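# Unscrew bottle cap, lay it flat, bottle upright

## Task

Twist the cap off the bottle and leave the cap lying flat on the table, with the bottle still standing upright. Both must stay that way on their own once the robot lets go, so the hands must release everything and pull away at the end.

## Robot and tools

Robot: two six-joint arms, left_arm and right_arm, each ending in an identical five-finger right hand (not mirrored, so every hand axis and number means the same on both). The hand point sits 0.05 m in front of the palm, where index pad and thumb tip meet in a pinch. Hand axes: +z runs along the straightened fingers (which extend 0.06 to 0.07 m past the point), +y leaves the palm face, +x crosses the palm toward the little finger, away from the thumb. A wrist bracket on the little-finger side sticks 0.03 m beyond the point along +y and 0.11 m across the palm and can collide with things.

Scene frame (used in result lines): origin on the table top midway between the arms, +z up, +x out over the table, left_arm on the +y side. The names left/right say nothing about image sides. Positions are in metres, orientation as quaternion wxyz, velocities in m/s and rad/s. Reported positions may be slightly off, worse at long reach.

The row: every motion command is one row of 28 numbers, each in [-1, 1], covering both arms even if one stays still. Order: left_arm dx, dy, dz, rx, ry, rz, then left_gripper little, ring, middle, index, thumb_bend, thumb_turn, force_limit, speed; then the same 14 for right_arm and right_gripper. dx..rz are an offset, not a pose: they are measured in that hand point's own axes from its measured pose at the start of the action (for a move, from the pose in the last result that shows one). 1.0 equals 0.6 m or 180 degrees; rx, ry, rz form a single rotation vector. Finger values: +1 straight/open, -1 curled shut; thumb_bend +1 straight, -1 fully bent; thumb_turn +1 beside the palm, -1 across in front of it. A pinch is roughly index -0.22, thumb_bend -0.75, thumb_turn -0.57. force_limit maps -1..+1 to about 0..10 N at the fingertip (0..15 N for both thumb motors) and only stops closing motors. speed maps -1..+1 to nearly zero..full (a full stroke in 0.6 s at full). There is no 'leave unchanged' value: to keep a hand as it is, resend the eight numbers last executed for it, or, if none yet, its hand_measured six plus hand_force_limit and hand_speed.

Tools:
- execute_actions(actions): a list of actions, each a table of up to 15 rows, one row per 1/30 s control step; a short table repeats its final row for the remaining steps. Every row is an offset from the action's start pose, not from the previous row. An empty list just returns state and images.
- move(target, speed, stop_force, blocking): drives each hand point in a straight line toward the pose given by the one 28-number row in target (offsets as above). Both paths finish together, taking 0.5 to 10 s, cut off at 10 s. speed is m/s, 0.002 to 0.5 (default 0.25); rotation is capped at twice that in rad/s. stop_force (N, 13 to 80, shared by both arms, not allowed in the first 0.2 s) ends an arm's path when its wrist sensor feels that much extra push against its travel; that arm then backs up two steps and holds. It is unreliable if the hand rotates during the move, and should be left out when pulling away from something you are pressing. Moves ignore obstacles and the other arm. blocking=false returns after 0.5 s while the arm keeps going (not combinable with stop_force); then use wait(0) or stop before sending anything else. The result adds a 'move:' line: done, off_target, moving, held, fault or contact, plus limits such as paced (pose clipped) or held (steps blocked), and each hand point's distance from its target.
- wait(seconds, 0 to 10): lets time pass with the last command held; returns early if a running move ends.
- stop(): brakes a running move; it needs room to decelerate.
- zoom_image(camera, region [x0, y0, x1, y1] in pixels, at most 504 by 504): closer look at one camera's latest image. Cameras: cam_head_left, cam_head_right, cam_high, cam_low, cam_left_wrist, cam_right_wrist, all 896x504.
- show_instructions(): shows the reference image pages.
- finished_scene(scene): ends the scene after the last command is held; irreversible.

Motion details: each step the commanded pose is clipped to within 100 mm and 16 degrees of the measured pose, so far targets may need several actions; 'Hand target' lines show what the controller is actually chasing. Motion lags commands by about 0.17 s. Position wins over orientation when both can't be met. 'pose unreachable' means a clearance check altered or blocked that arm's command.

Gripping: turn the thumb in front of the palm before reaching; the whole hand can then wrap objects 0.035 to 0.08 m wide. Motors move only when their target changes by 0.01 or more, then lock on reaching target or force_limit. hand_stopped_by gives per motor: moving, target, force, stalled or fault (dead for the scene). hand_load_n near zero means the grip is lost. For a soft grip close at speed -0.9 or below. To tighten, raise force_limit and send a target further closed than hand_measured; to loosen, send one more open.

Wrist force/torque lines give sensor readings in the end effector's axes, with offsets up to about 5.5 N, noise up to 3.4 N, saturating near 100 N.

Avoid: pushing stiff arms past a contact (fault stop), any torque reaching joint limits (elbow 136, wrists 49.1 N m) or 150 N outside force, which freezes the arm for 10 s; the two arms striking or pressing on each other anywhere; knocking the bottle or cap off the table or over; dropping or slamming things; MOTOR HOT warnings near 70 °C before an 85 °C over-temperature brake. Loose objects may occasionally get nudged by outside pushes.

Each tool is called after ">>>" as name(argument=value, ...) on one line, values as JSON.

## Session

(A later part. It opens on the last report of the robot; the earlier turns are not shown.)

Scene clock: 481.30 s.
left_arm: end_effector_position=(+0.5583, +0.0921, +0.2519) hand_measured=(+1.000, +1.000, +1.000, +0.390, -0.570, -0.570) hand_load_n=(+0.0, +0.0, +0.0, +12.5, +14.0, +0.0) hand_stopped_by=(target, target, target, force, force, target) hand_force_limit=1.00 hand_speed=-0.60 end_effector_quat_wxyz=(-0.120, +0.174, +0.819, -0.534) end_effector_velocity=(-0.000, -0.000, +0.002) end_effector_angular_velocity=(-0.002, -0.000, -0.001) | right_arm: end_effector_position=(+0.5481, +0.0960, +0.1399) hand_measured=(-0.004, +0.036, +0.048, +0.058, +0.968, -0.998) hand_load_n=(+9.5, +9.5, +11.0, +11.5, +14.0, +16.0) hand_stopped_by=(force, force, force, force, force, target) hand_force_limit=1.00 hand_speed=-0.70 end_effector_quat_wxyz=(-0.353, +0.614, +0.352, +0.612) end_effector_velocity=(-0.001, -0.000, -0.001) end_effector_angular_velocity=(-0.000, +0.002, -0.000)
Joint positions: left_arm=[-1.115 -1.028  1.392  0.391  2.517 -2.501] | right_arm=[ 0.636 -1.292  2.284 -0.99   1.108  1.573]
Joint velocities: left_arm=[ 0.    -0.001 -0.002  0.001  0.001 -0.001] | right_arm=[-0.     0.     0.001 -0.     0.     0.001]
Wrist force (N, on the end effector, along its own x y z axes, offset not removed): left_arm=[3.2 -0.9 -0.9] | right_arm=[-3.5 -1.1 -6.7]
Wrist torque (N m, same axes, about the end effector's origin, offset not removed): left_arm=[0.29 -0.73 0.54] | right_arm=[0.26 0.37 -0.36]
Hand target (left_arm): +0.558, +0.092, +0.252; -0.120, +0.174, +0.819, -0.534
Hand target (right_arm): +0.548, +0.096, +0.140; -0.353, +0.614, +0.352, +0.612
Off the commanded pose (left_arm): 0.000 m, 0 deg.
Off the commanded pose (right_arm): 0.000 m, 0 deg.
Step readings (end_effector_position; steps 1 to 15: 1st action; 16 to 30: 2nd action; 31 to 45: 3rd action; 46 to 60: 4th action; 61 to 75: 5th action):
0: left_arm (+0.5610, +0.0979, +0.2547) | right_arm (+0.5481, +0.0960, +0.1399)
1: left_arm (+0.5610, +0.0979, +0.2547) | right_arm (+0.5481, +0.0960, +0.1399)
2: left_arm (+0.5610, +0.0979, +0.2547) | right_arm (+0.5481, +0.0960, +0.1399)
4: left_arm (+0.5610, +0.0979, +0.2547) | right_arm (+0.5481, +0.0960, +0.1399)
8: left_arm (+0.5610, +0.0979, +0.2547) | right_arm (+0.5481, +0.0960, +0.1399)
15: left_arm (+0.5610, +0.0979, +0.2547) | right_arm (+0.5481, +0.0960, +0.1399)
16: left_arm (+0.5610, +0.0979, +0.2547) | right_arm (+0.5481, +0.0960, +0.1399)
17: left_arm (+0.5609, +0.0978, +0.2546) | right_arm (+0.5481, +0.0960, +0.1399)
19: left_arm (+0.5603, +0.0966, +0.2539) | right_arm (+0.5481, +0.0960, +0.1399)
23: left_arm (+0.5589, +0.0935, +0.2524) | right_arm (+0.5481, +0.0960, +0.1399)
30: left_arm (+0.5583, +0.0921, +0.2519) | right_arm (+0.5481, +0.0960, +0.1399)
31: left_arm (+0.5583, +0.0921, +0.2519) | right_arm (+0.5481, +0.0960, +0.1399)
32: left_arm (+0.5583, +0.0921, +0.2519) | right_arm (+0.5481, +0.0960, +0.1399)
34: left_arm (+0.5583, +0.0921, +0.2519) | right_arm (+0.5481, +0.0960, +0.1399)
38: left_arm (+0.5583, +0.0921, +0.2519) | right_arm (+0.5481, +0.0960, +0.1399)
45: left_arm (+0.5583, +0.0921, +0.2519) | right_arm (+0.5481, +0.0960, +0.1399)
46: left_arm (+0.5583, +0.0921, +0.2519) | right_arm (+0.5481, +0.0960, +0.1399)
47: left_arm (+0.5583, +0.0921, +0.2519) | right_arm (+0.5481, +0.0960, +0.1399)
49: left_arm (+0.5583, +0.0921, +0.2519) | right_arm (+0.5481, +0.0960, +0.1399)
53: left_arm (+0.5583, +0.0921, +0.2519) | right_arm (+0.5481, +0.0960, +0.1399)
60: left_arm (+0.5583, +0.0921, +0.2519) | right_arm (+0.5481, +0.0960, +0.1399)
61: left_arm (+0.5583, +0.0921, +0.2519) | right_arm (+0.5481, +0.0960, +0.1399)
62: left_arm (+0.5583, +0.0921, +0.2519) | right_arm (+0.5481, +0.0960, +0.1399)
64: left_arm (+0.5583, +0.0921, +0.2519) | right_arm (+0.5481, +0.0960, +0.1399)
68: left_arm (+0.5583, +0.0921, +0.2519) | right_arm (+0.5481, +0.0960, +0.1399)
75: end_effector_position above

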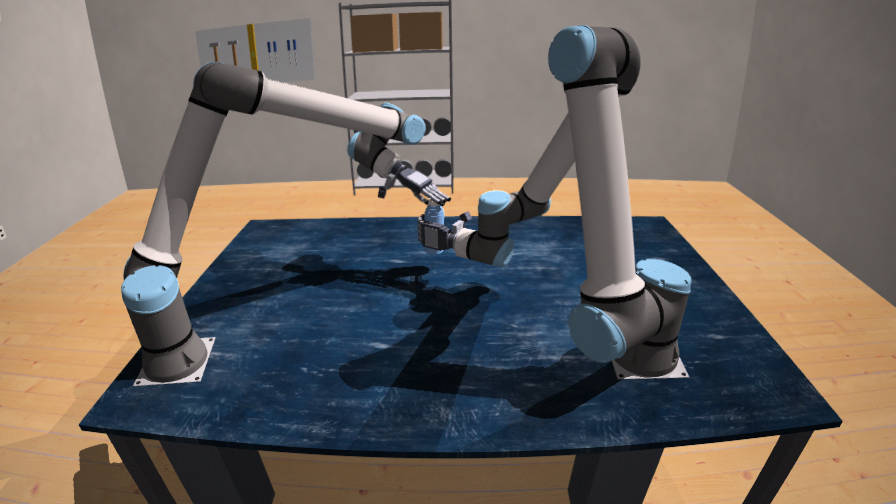

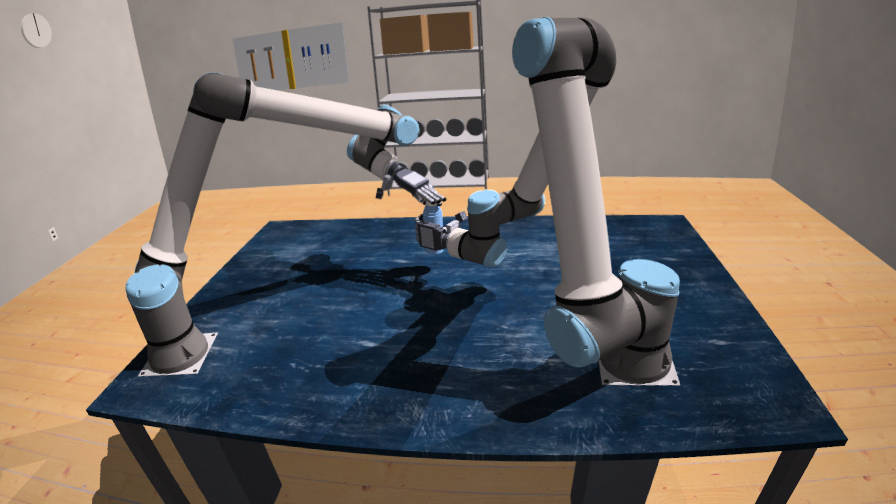

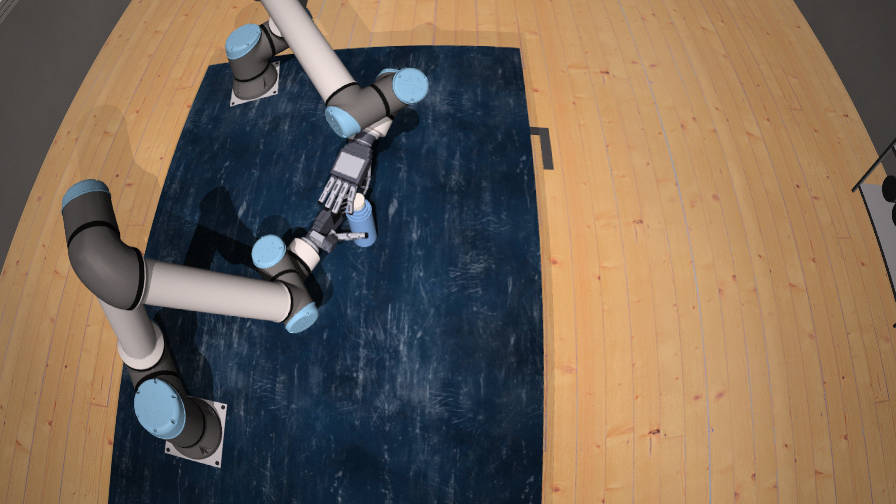

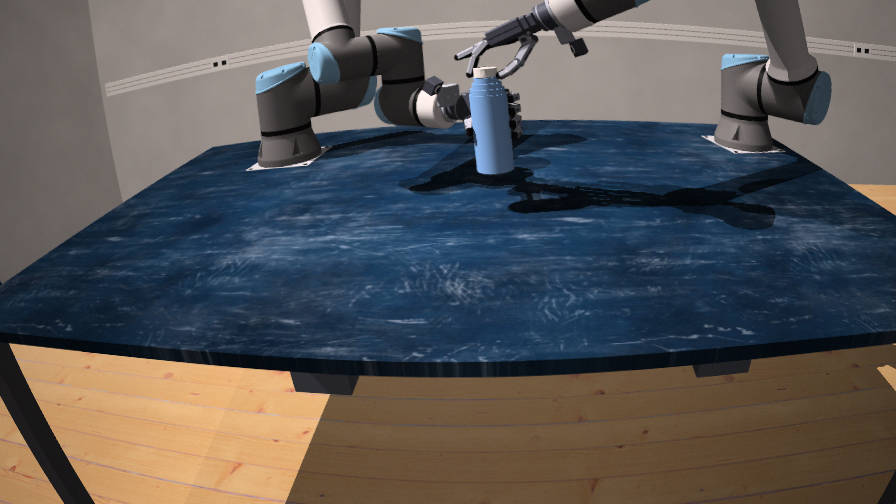

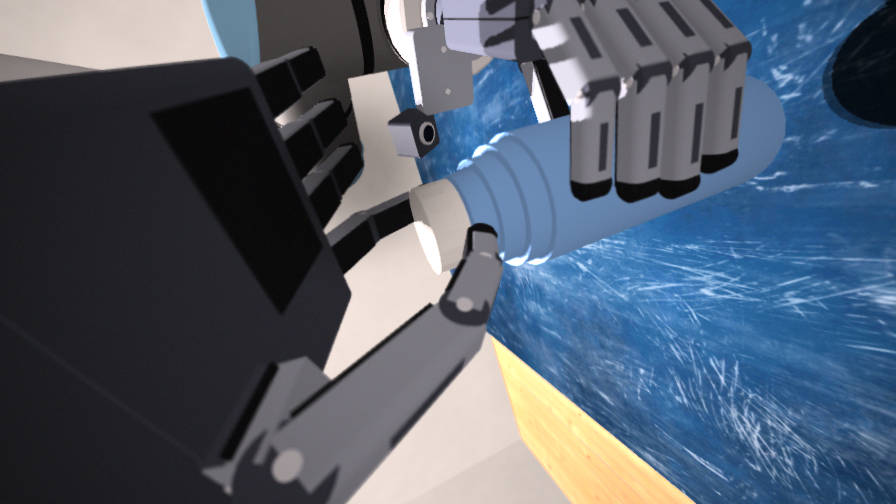

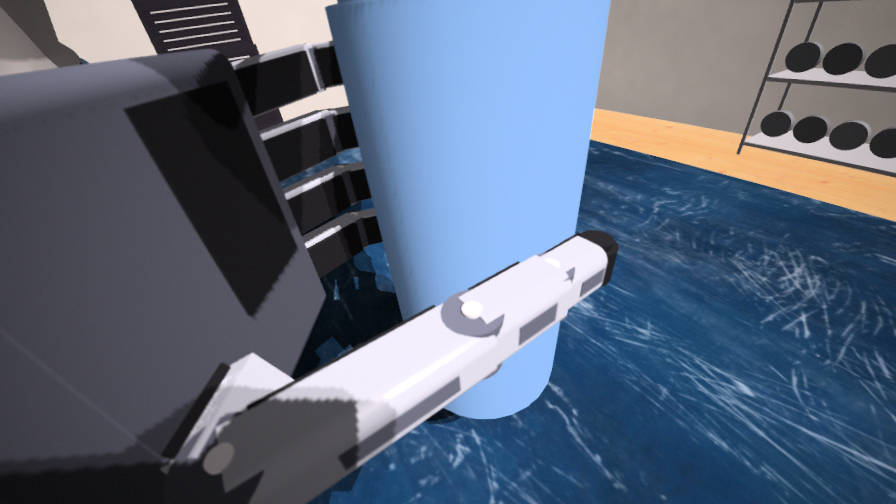

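>>> move(target=[0.0150,-0.0021,0.0035,0,-0.1661,-0.0776,1,1,1,-0.5,-1,-0.57,1,-0.6, 0,0,0,0,0,0,-0.98,-0.98,-0.98,-0.98,0.0,-1,1,-0.7], speed=0.2)

>>> move(target=[0.0150,-0.0021,0.0035,0,-0.1661,-0.0776,1,1,1,-0.5,-1,-0.57,1,-0.6, 0,0,0,0,0,0,-0.98,-0.98,-0.98,-0.98,0.0,-1,1,-0.7], speed=0.3)

>>> move(target=[0.0109,-0.0015,0.0021,0,-0.1258,-0.0587,1,1,1,-0.5,-1,-0.57,1,-0.6, 0,0,0,0,0,0,-0.98,-0.98,-0.98,-0.98,0.0,-1,1,-0.7], speed=0.3)

Scene clock: 493.27 s.
left_arm: end_effector_position=(+0.5490, +0.0934, +0.2528) hand_measured=(+1.000, +1.000, +1.000, +0.390, -0.570, -0.570) hand_load_n=(+0.0, +0.0, +0.0, +16.5, +8.0, -1.0) hand_stopped_by=(target, target, target, force, force, target) hand_force_limit=1.00 hand_speed=-0.60 end_effector_quat_wxyz=(+0.031, -0.068, +0.836, -0.543) end_effector_velocity=(+0.000, +0.001, +0.000) end_effector_angular_velocity=(+0.002, -0.000, +0.014) | right_arm: end_effector_position=(+0.5481, +0.0960, +0.1399) hand_measured=(-0.004, +0.036, +0.048, +0.058, +0.968, -0.998) hand_load_n=(+15.5, +13.5, +12.5, +10.5, +13.5, +11.0) hand_stopped_by=(force, force, force, force, force, target) hand_force_limit=1.00 hand_speed=-0.70 end_effector_quat_wxyz=(-0.353, +0.614, +0.352, +0.612) end_effector_velocity=(+0.001, +0.001, +0.001) end_effector_angular_velocity=(+0.001, -0.001, -0.000)
Joint positions: left_arm=[-1.27  -1.242  1.666  0.023  1.902 -3.012] | right_arm=[ 0.636 -1.292  2.284 -0.99   1.108  1.573]
Joint velocities: left_arm=[-0.004 -0.003  0.003 -0.001 -0.016 -0.007] | right_arm=[ 0.     0.001 -0.003 -0.     0.     0.   ]
Wrist force (N, on the end effector, along its own x y z axes, offset not removed): left_arm=[2.1 -13.3 7.8] | right_arm=[-10.7 -9.9 8.4]
Wrist torque (N m, same axes, about the end effector's origin, offset not removed): left_arm=[0.33 0.38 0.01] | right_arm=[-0.52 -1.00 -0.51]
Hand target (left_arm): +0.549, +0.093, +0.253; +0.031, -0.069, +0.836, -0.543
Hand target (right_arm): +0.548, +0.096, +0.140; -0.353, +0.614, +0.352, +0.612
Off the commanded pose (left_arm): 0.000 m, 0 deg.
Off the commanded pose (right_arm): 0.000 m, 0 deg.
move: done

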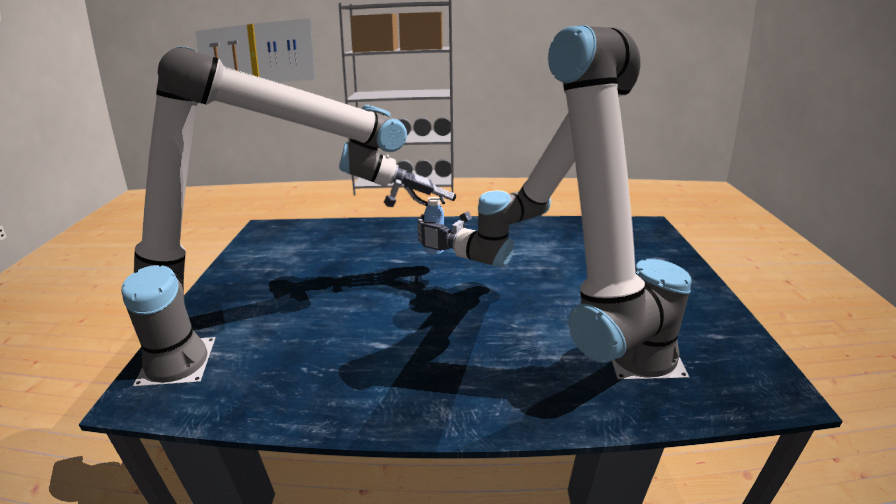

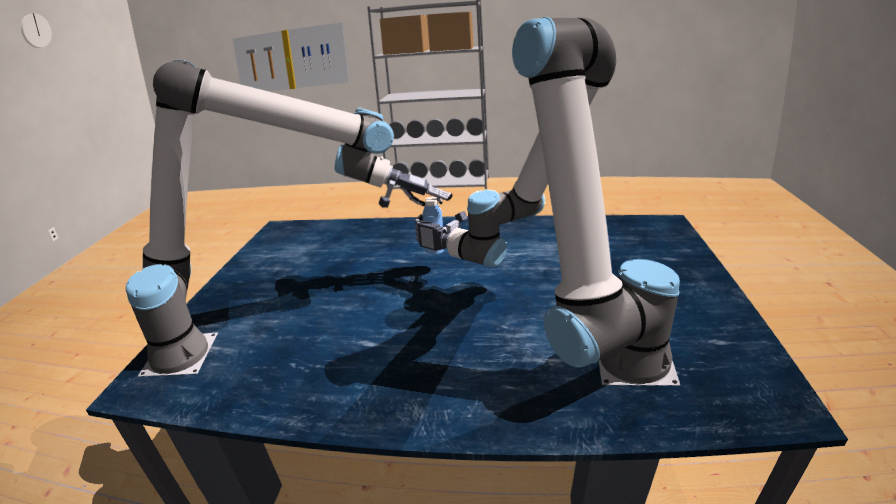

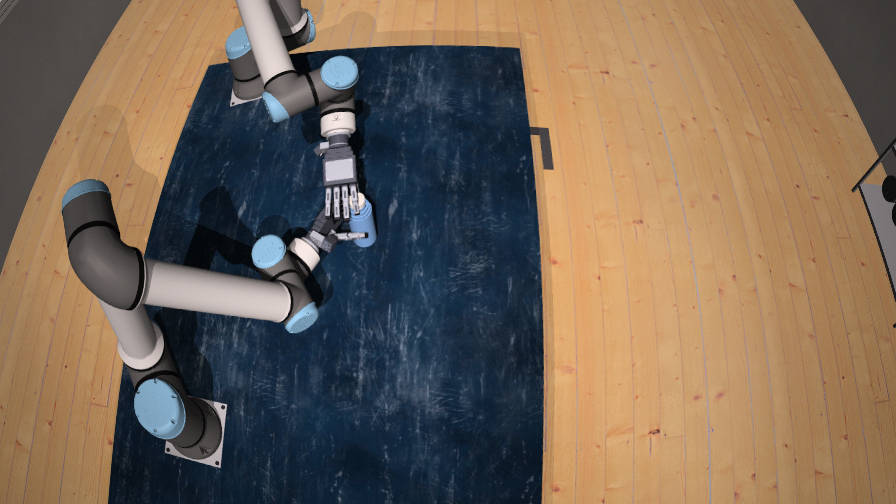

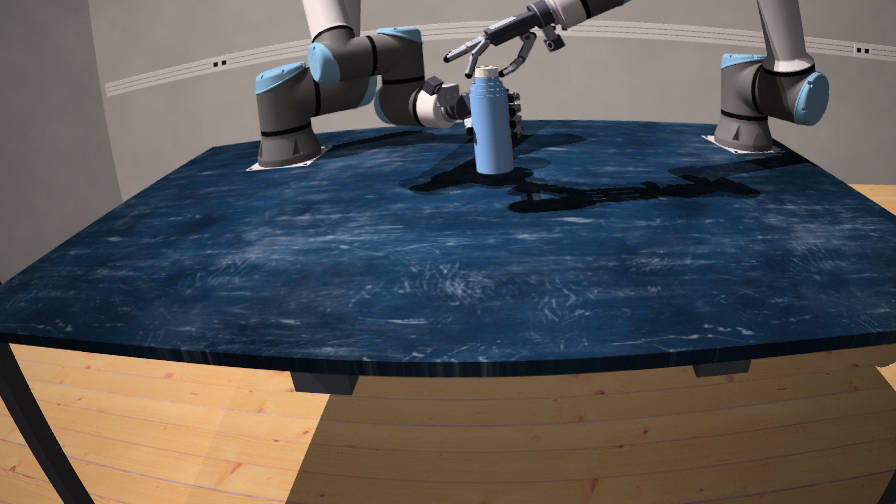

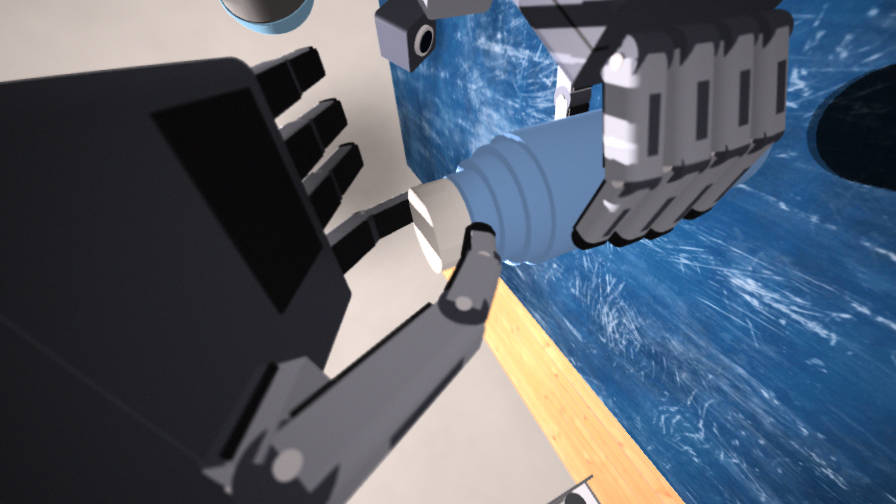

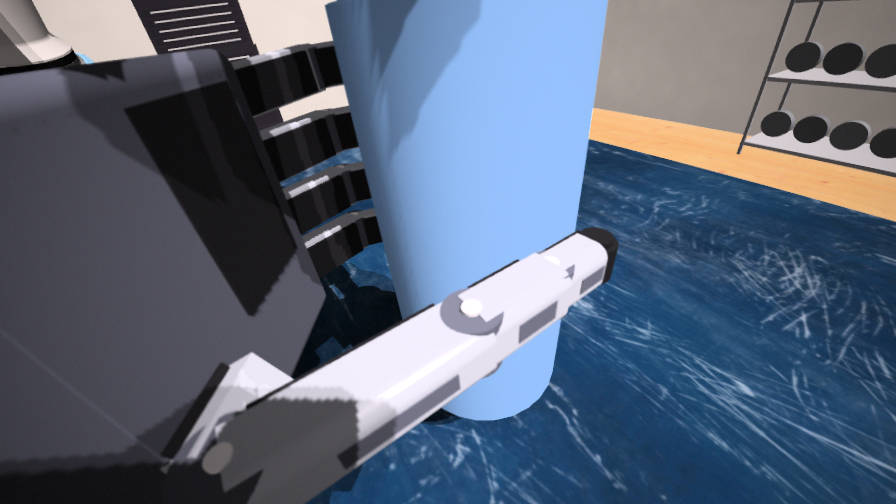

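Scene clock: 494.80 s.
left_arm: end_effector_position=(+0.5402, +0.0897, +0.2533) hand_measured=(+1.000, +1.000, +1.000, +0.390, -0.576, -0.570) hand_load_n=(+0.0, +0.0, +0.0, +18.5, +3.0, +0.0) hand_stopped_by=(target, target, target, force, force, target) hand_force_limit=1.00 hand_speed=-0.60 end_effector_quat_wxyz=(+0.179, -0.305, +0.786, -0.507) end_effector_velocity=(-0.000, -0.000, -0.001) end_effector_angular_velocity=(+0.002, +0.001, +0.012) | right_arm: end_effector_position=(+0.5480, +0.0960, +0.1399) hand_measured=(-0.004, +0.036, +0.048, +0.058, +0.968, -1.000) hand_load_n=(+20.0, +16.0, +13.0, +9.0, +13.5, +6.5) hand_stopped_by=(force, force, force, force, force, target) hand_force_limit=1.00 hand_speed=-0.70 end_effector_quat_wxyz=(-0.353, +0.614, +0.352, +0.612) end_effector_velocity=(-0.001, -0.000, -0.001) end_effector_angular_velocity=(-0.001, +0.002, +0.000)
Joint positions: left_arm=[-1.469 -1.26   1.686  0.043  1.203 -3.353] | right_arm=[ 0.636 -1.292  2.284 -0.99   1.108  1.573]
Joint velocities: left_arm=[-0.004  0.003 -0.003  0.005 -0.014 -0.008] | right_arm=[-0.     0.     0.001  0.    -0.     0.   ]
Wrist force (N, on the end effector, along its own x y z axes, offset not removed): left_arm=[10.7 -19.3 6.9] | right_arm=[-16.7 -5.9 12.3]
Wrist torque (N m, same axes, about the end effector's origin, offset not removed): left_arm=[0.06 -0.02 0.49] | right_arm=[1.09 -0.68 -1.22]
Hand target (left_arm): +0.540, +0.090, +0.253; +0.179, -0.306, +0.786, -0.507
Hand target (right_arm): +0.548, +0.096, +0.140; -0.353, +0.614, +0.352, +0.612
Off the commanded pose (left_arm): 0.000 m, 0 deg.
Off the commanded pose (right_arm): 0.000 m, 0 deg.
move: done

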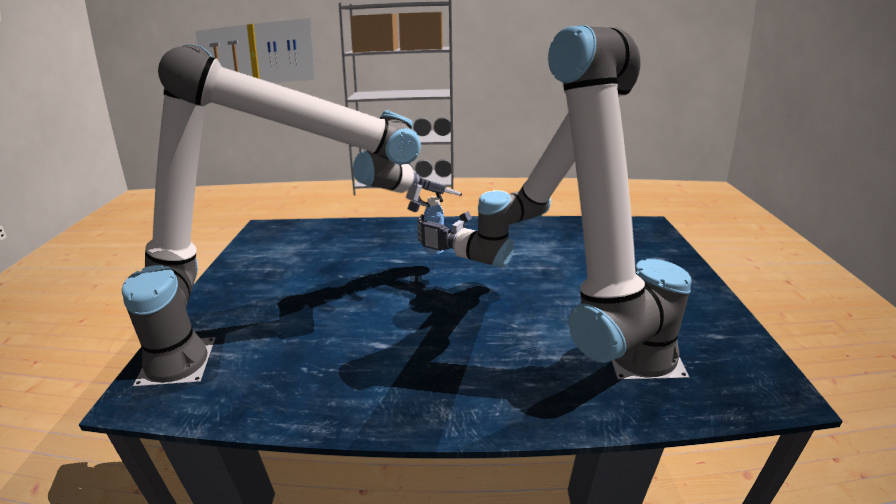

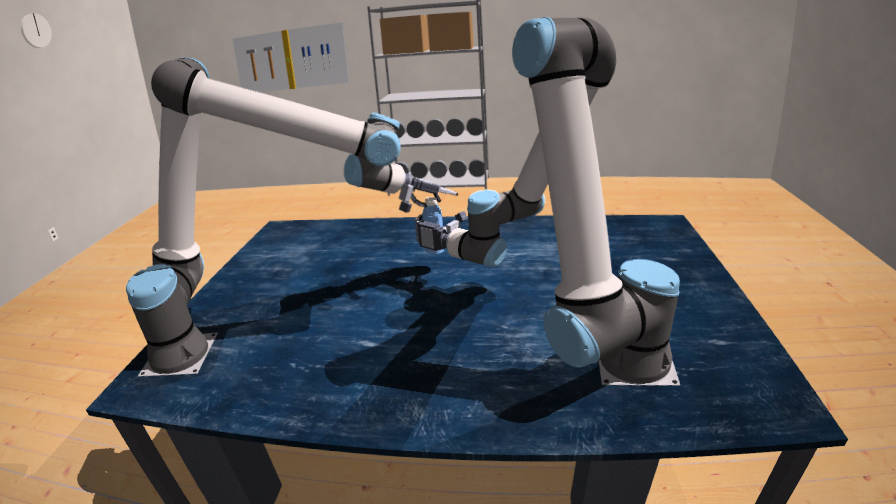

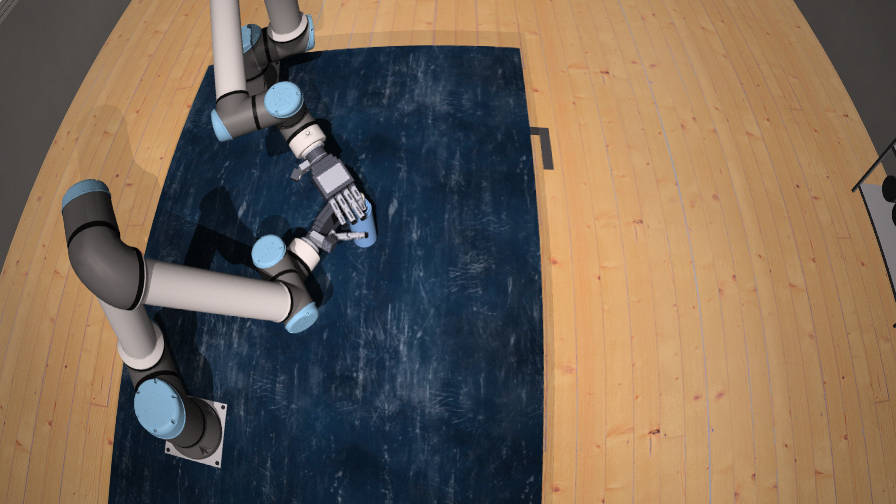

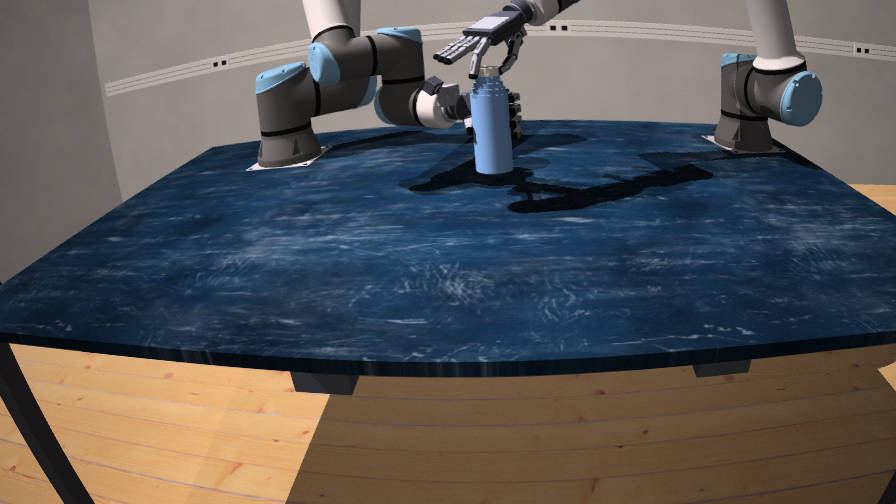

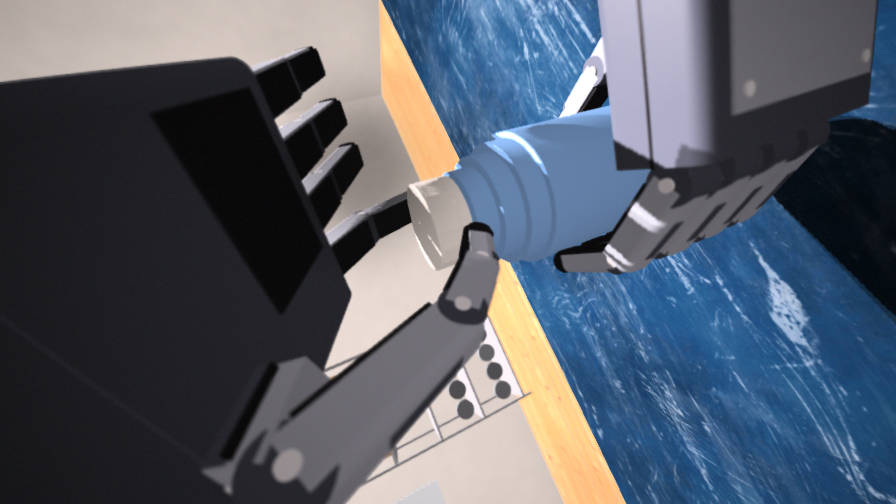

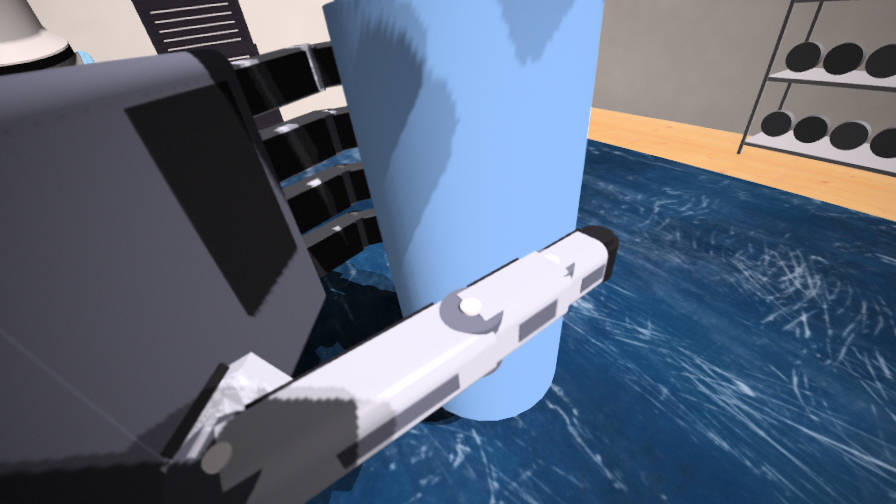

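Scene clock: 496.10 s.
left_arm: end_effector_position=(+0.5362, +0.0843, +0.2537) hand_measured=(+1.000, +1.000, +1.000, +0.390, -0.576, -0.570) hand_load_n=(+0.0, +0.0, +0.0, +12.0, +4.5, -1.5) hand_stopped_by=(target, target, target, force, force, target) hand_force_limit=1.00 hand_speed=-0.60 end_effector_quat_wxyz=(+0.282, -0.469, +0.704, -0.452) end_effector_velocity=(-0.000, -0.000, -0.002) end_effector_angular_velocity=(+0.004, +0.005, +0.013) | right_arm: end_effector_position=(+0.5480, +0.0960, +0.1399) hand_measured=(-0.004, +0.036, +0.048, +0.058, +0.968, -1.000) hand_load_n=(+16.5, +13.0, +12.0, +9.5, +13.5, +10.0) hand_stopped_by=(force, force, force, force, force, target) hand_force_limit=1.00 hand_speed=-0.70 end_effector_quat_wxyz=(-0.353, +0.614, +0.352, +0.612) end_effector_velocity=(-0.000, -0.000, -0.001) end_effector_angular_velocity=(-0.001, +0.002, -0.000)
Joint positions: left_arm=[-1.57  -1.136  1.531  0.29   0.752 -3.708] | right_arm=[ 0.636 -1.292  2.284 -0.99   1.108  1.573]
Joint velocities: left_arm=[-0.001  0.008 -0.009  0.019 -0.008 -0.018] | right_arm=[-0.     0.001  0.001  0.     0.    -0.   ]
Wrist force (N, on the end effector, along its own x y z axes, offset not removed): left_arm=[9.8 -10.9 9.2] | right_arm=[-2.5 -13.4 0.9]
Wrist torque (N m, same axes, about the end effector's origin, offset not removed): left_arm=[-0.18 -0.55 0.48] | right_arm=[-0.27 -1.21 -1.21]
Hand target (left_arm): +0.536, +0.084, +0.254; +0.282, -0.469, +0.704, -0.452
Hand target (right_arm): +0.548, +0.096, +0.140; -0.353, +0.614, +0.352, +0.612
Off the commanded pose (left_arm): 0.000 m, 0 deg.
Off the commanded pose (right_arm): 0.000 m, 0 deg.
move: done

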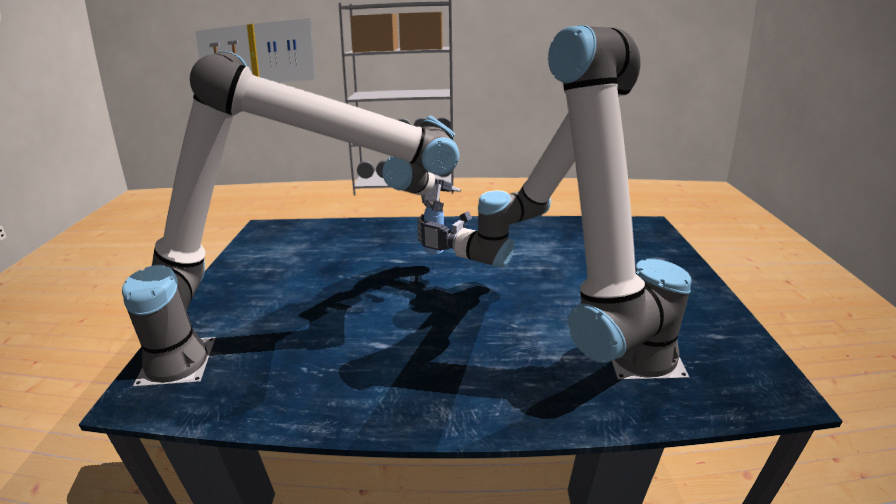

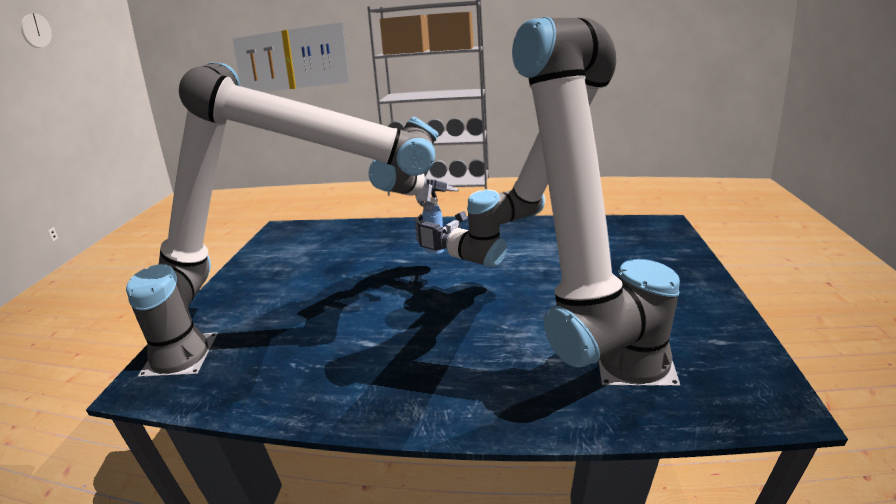

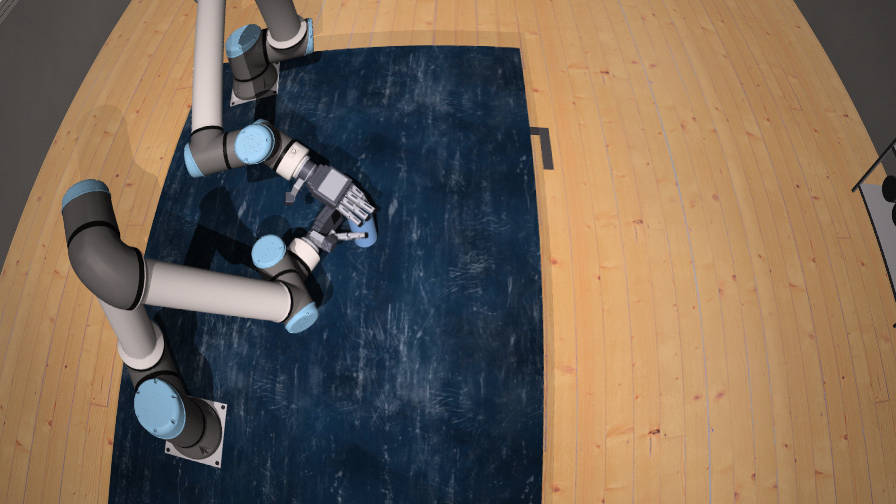

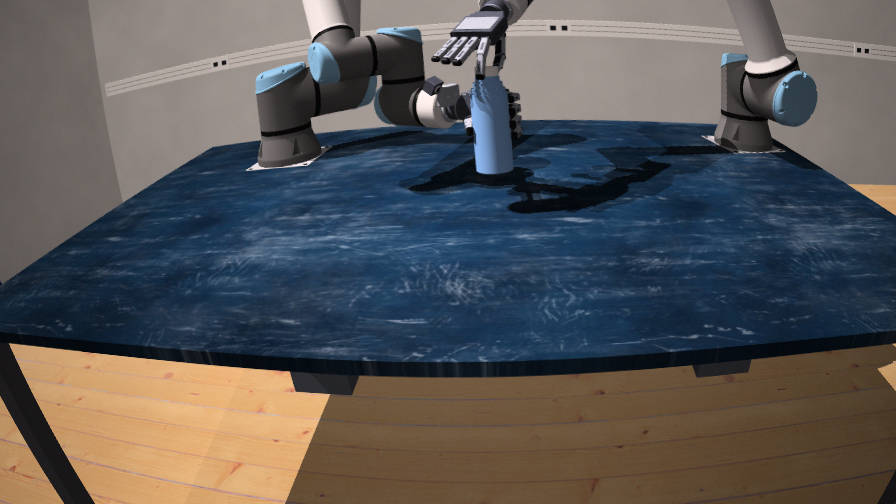

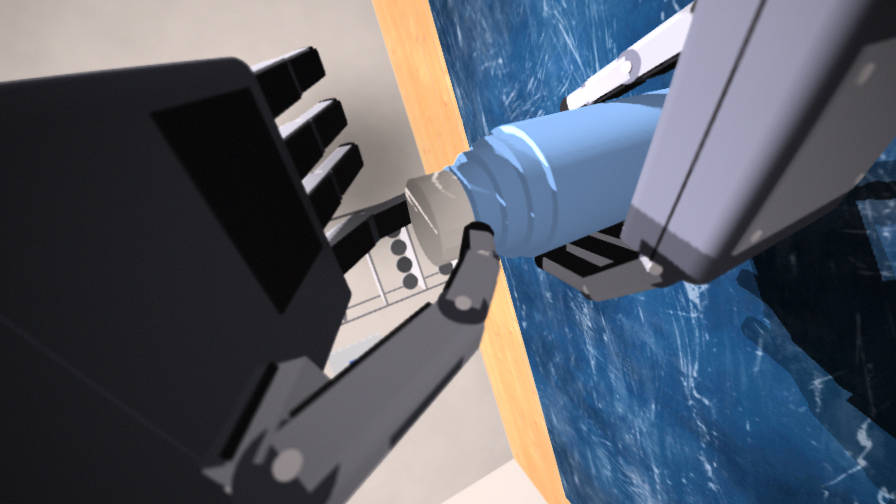

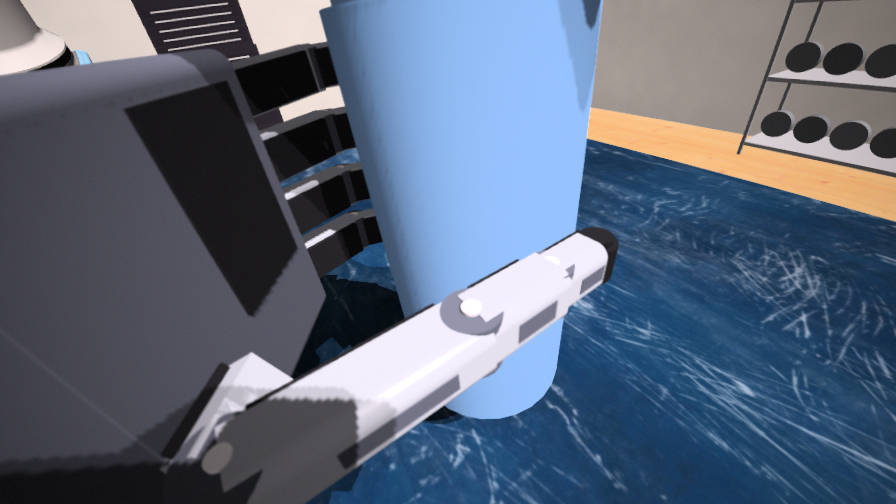

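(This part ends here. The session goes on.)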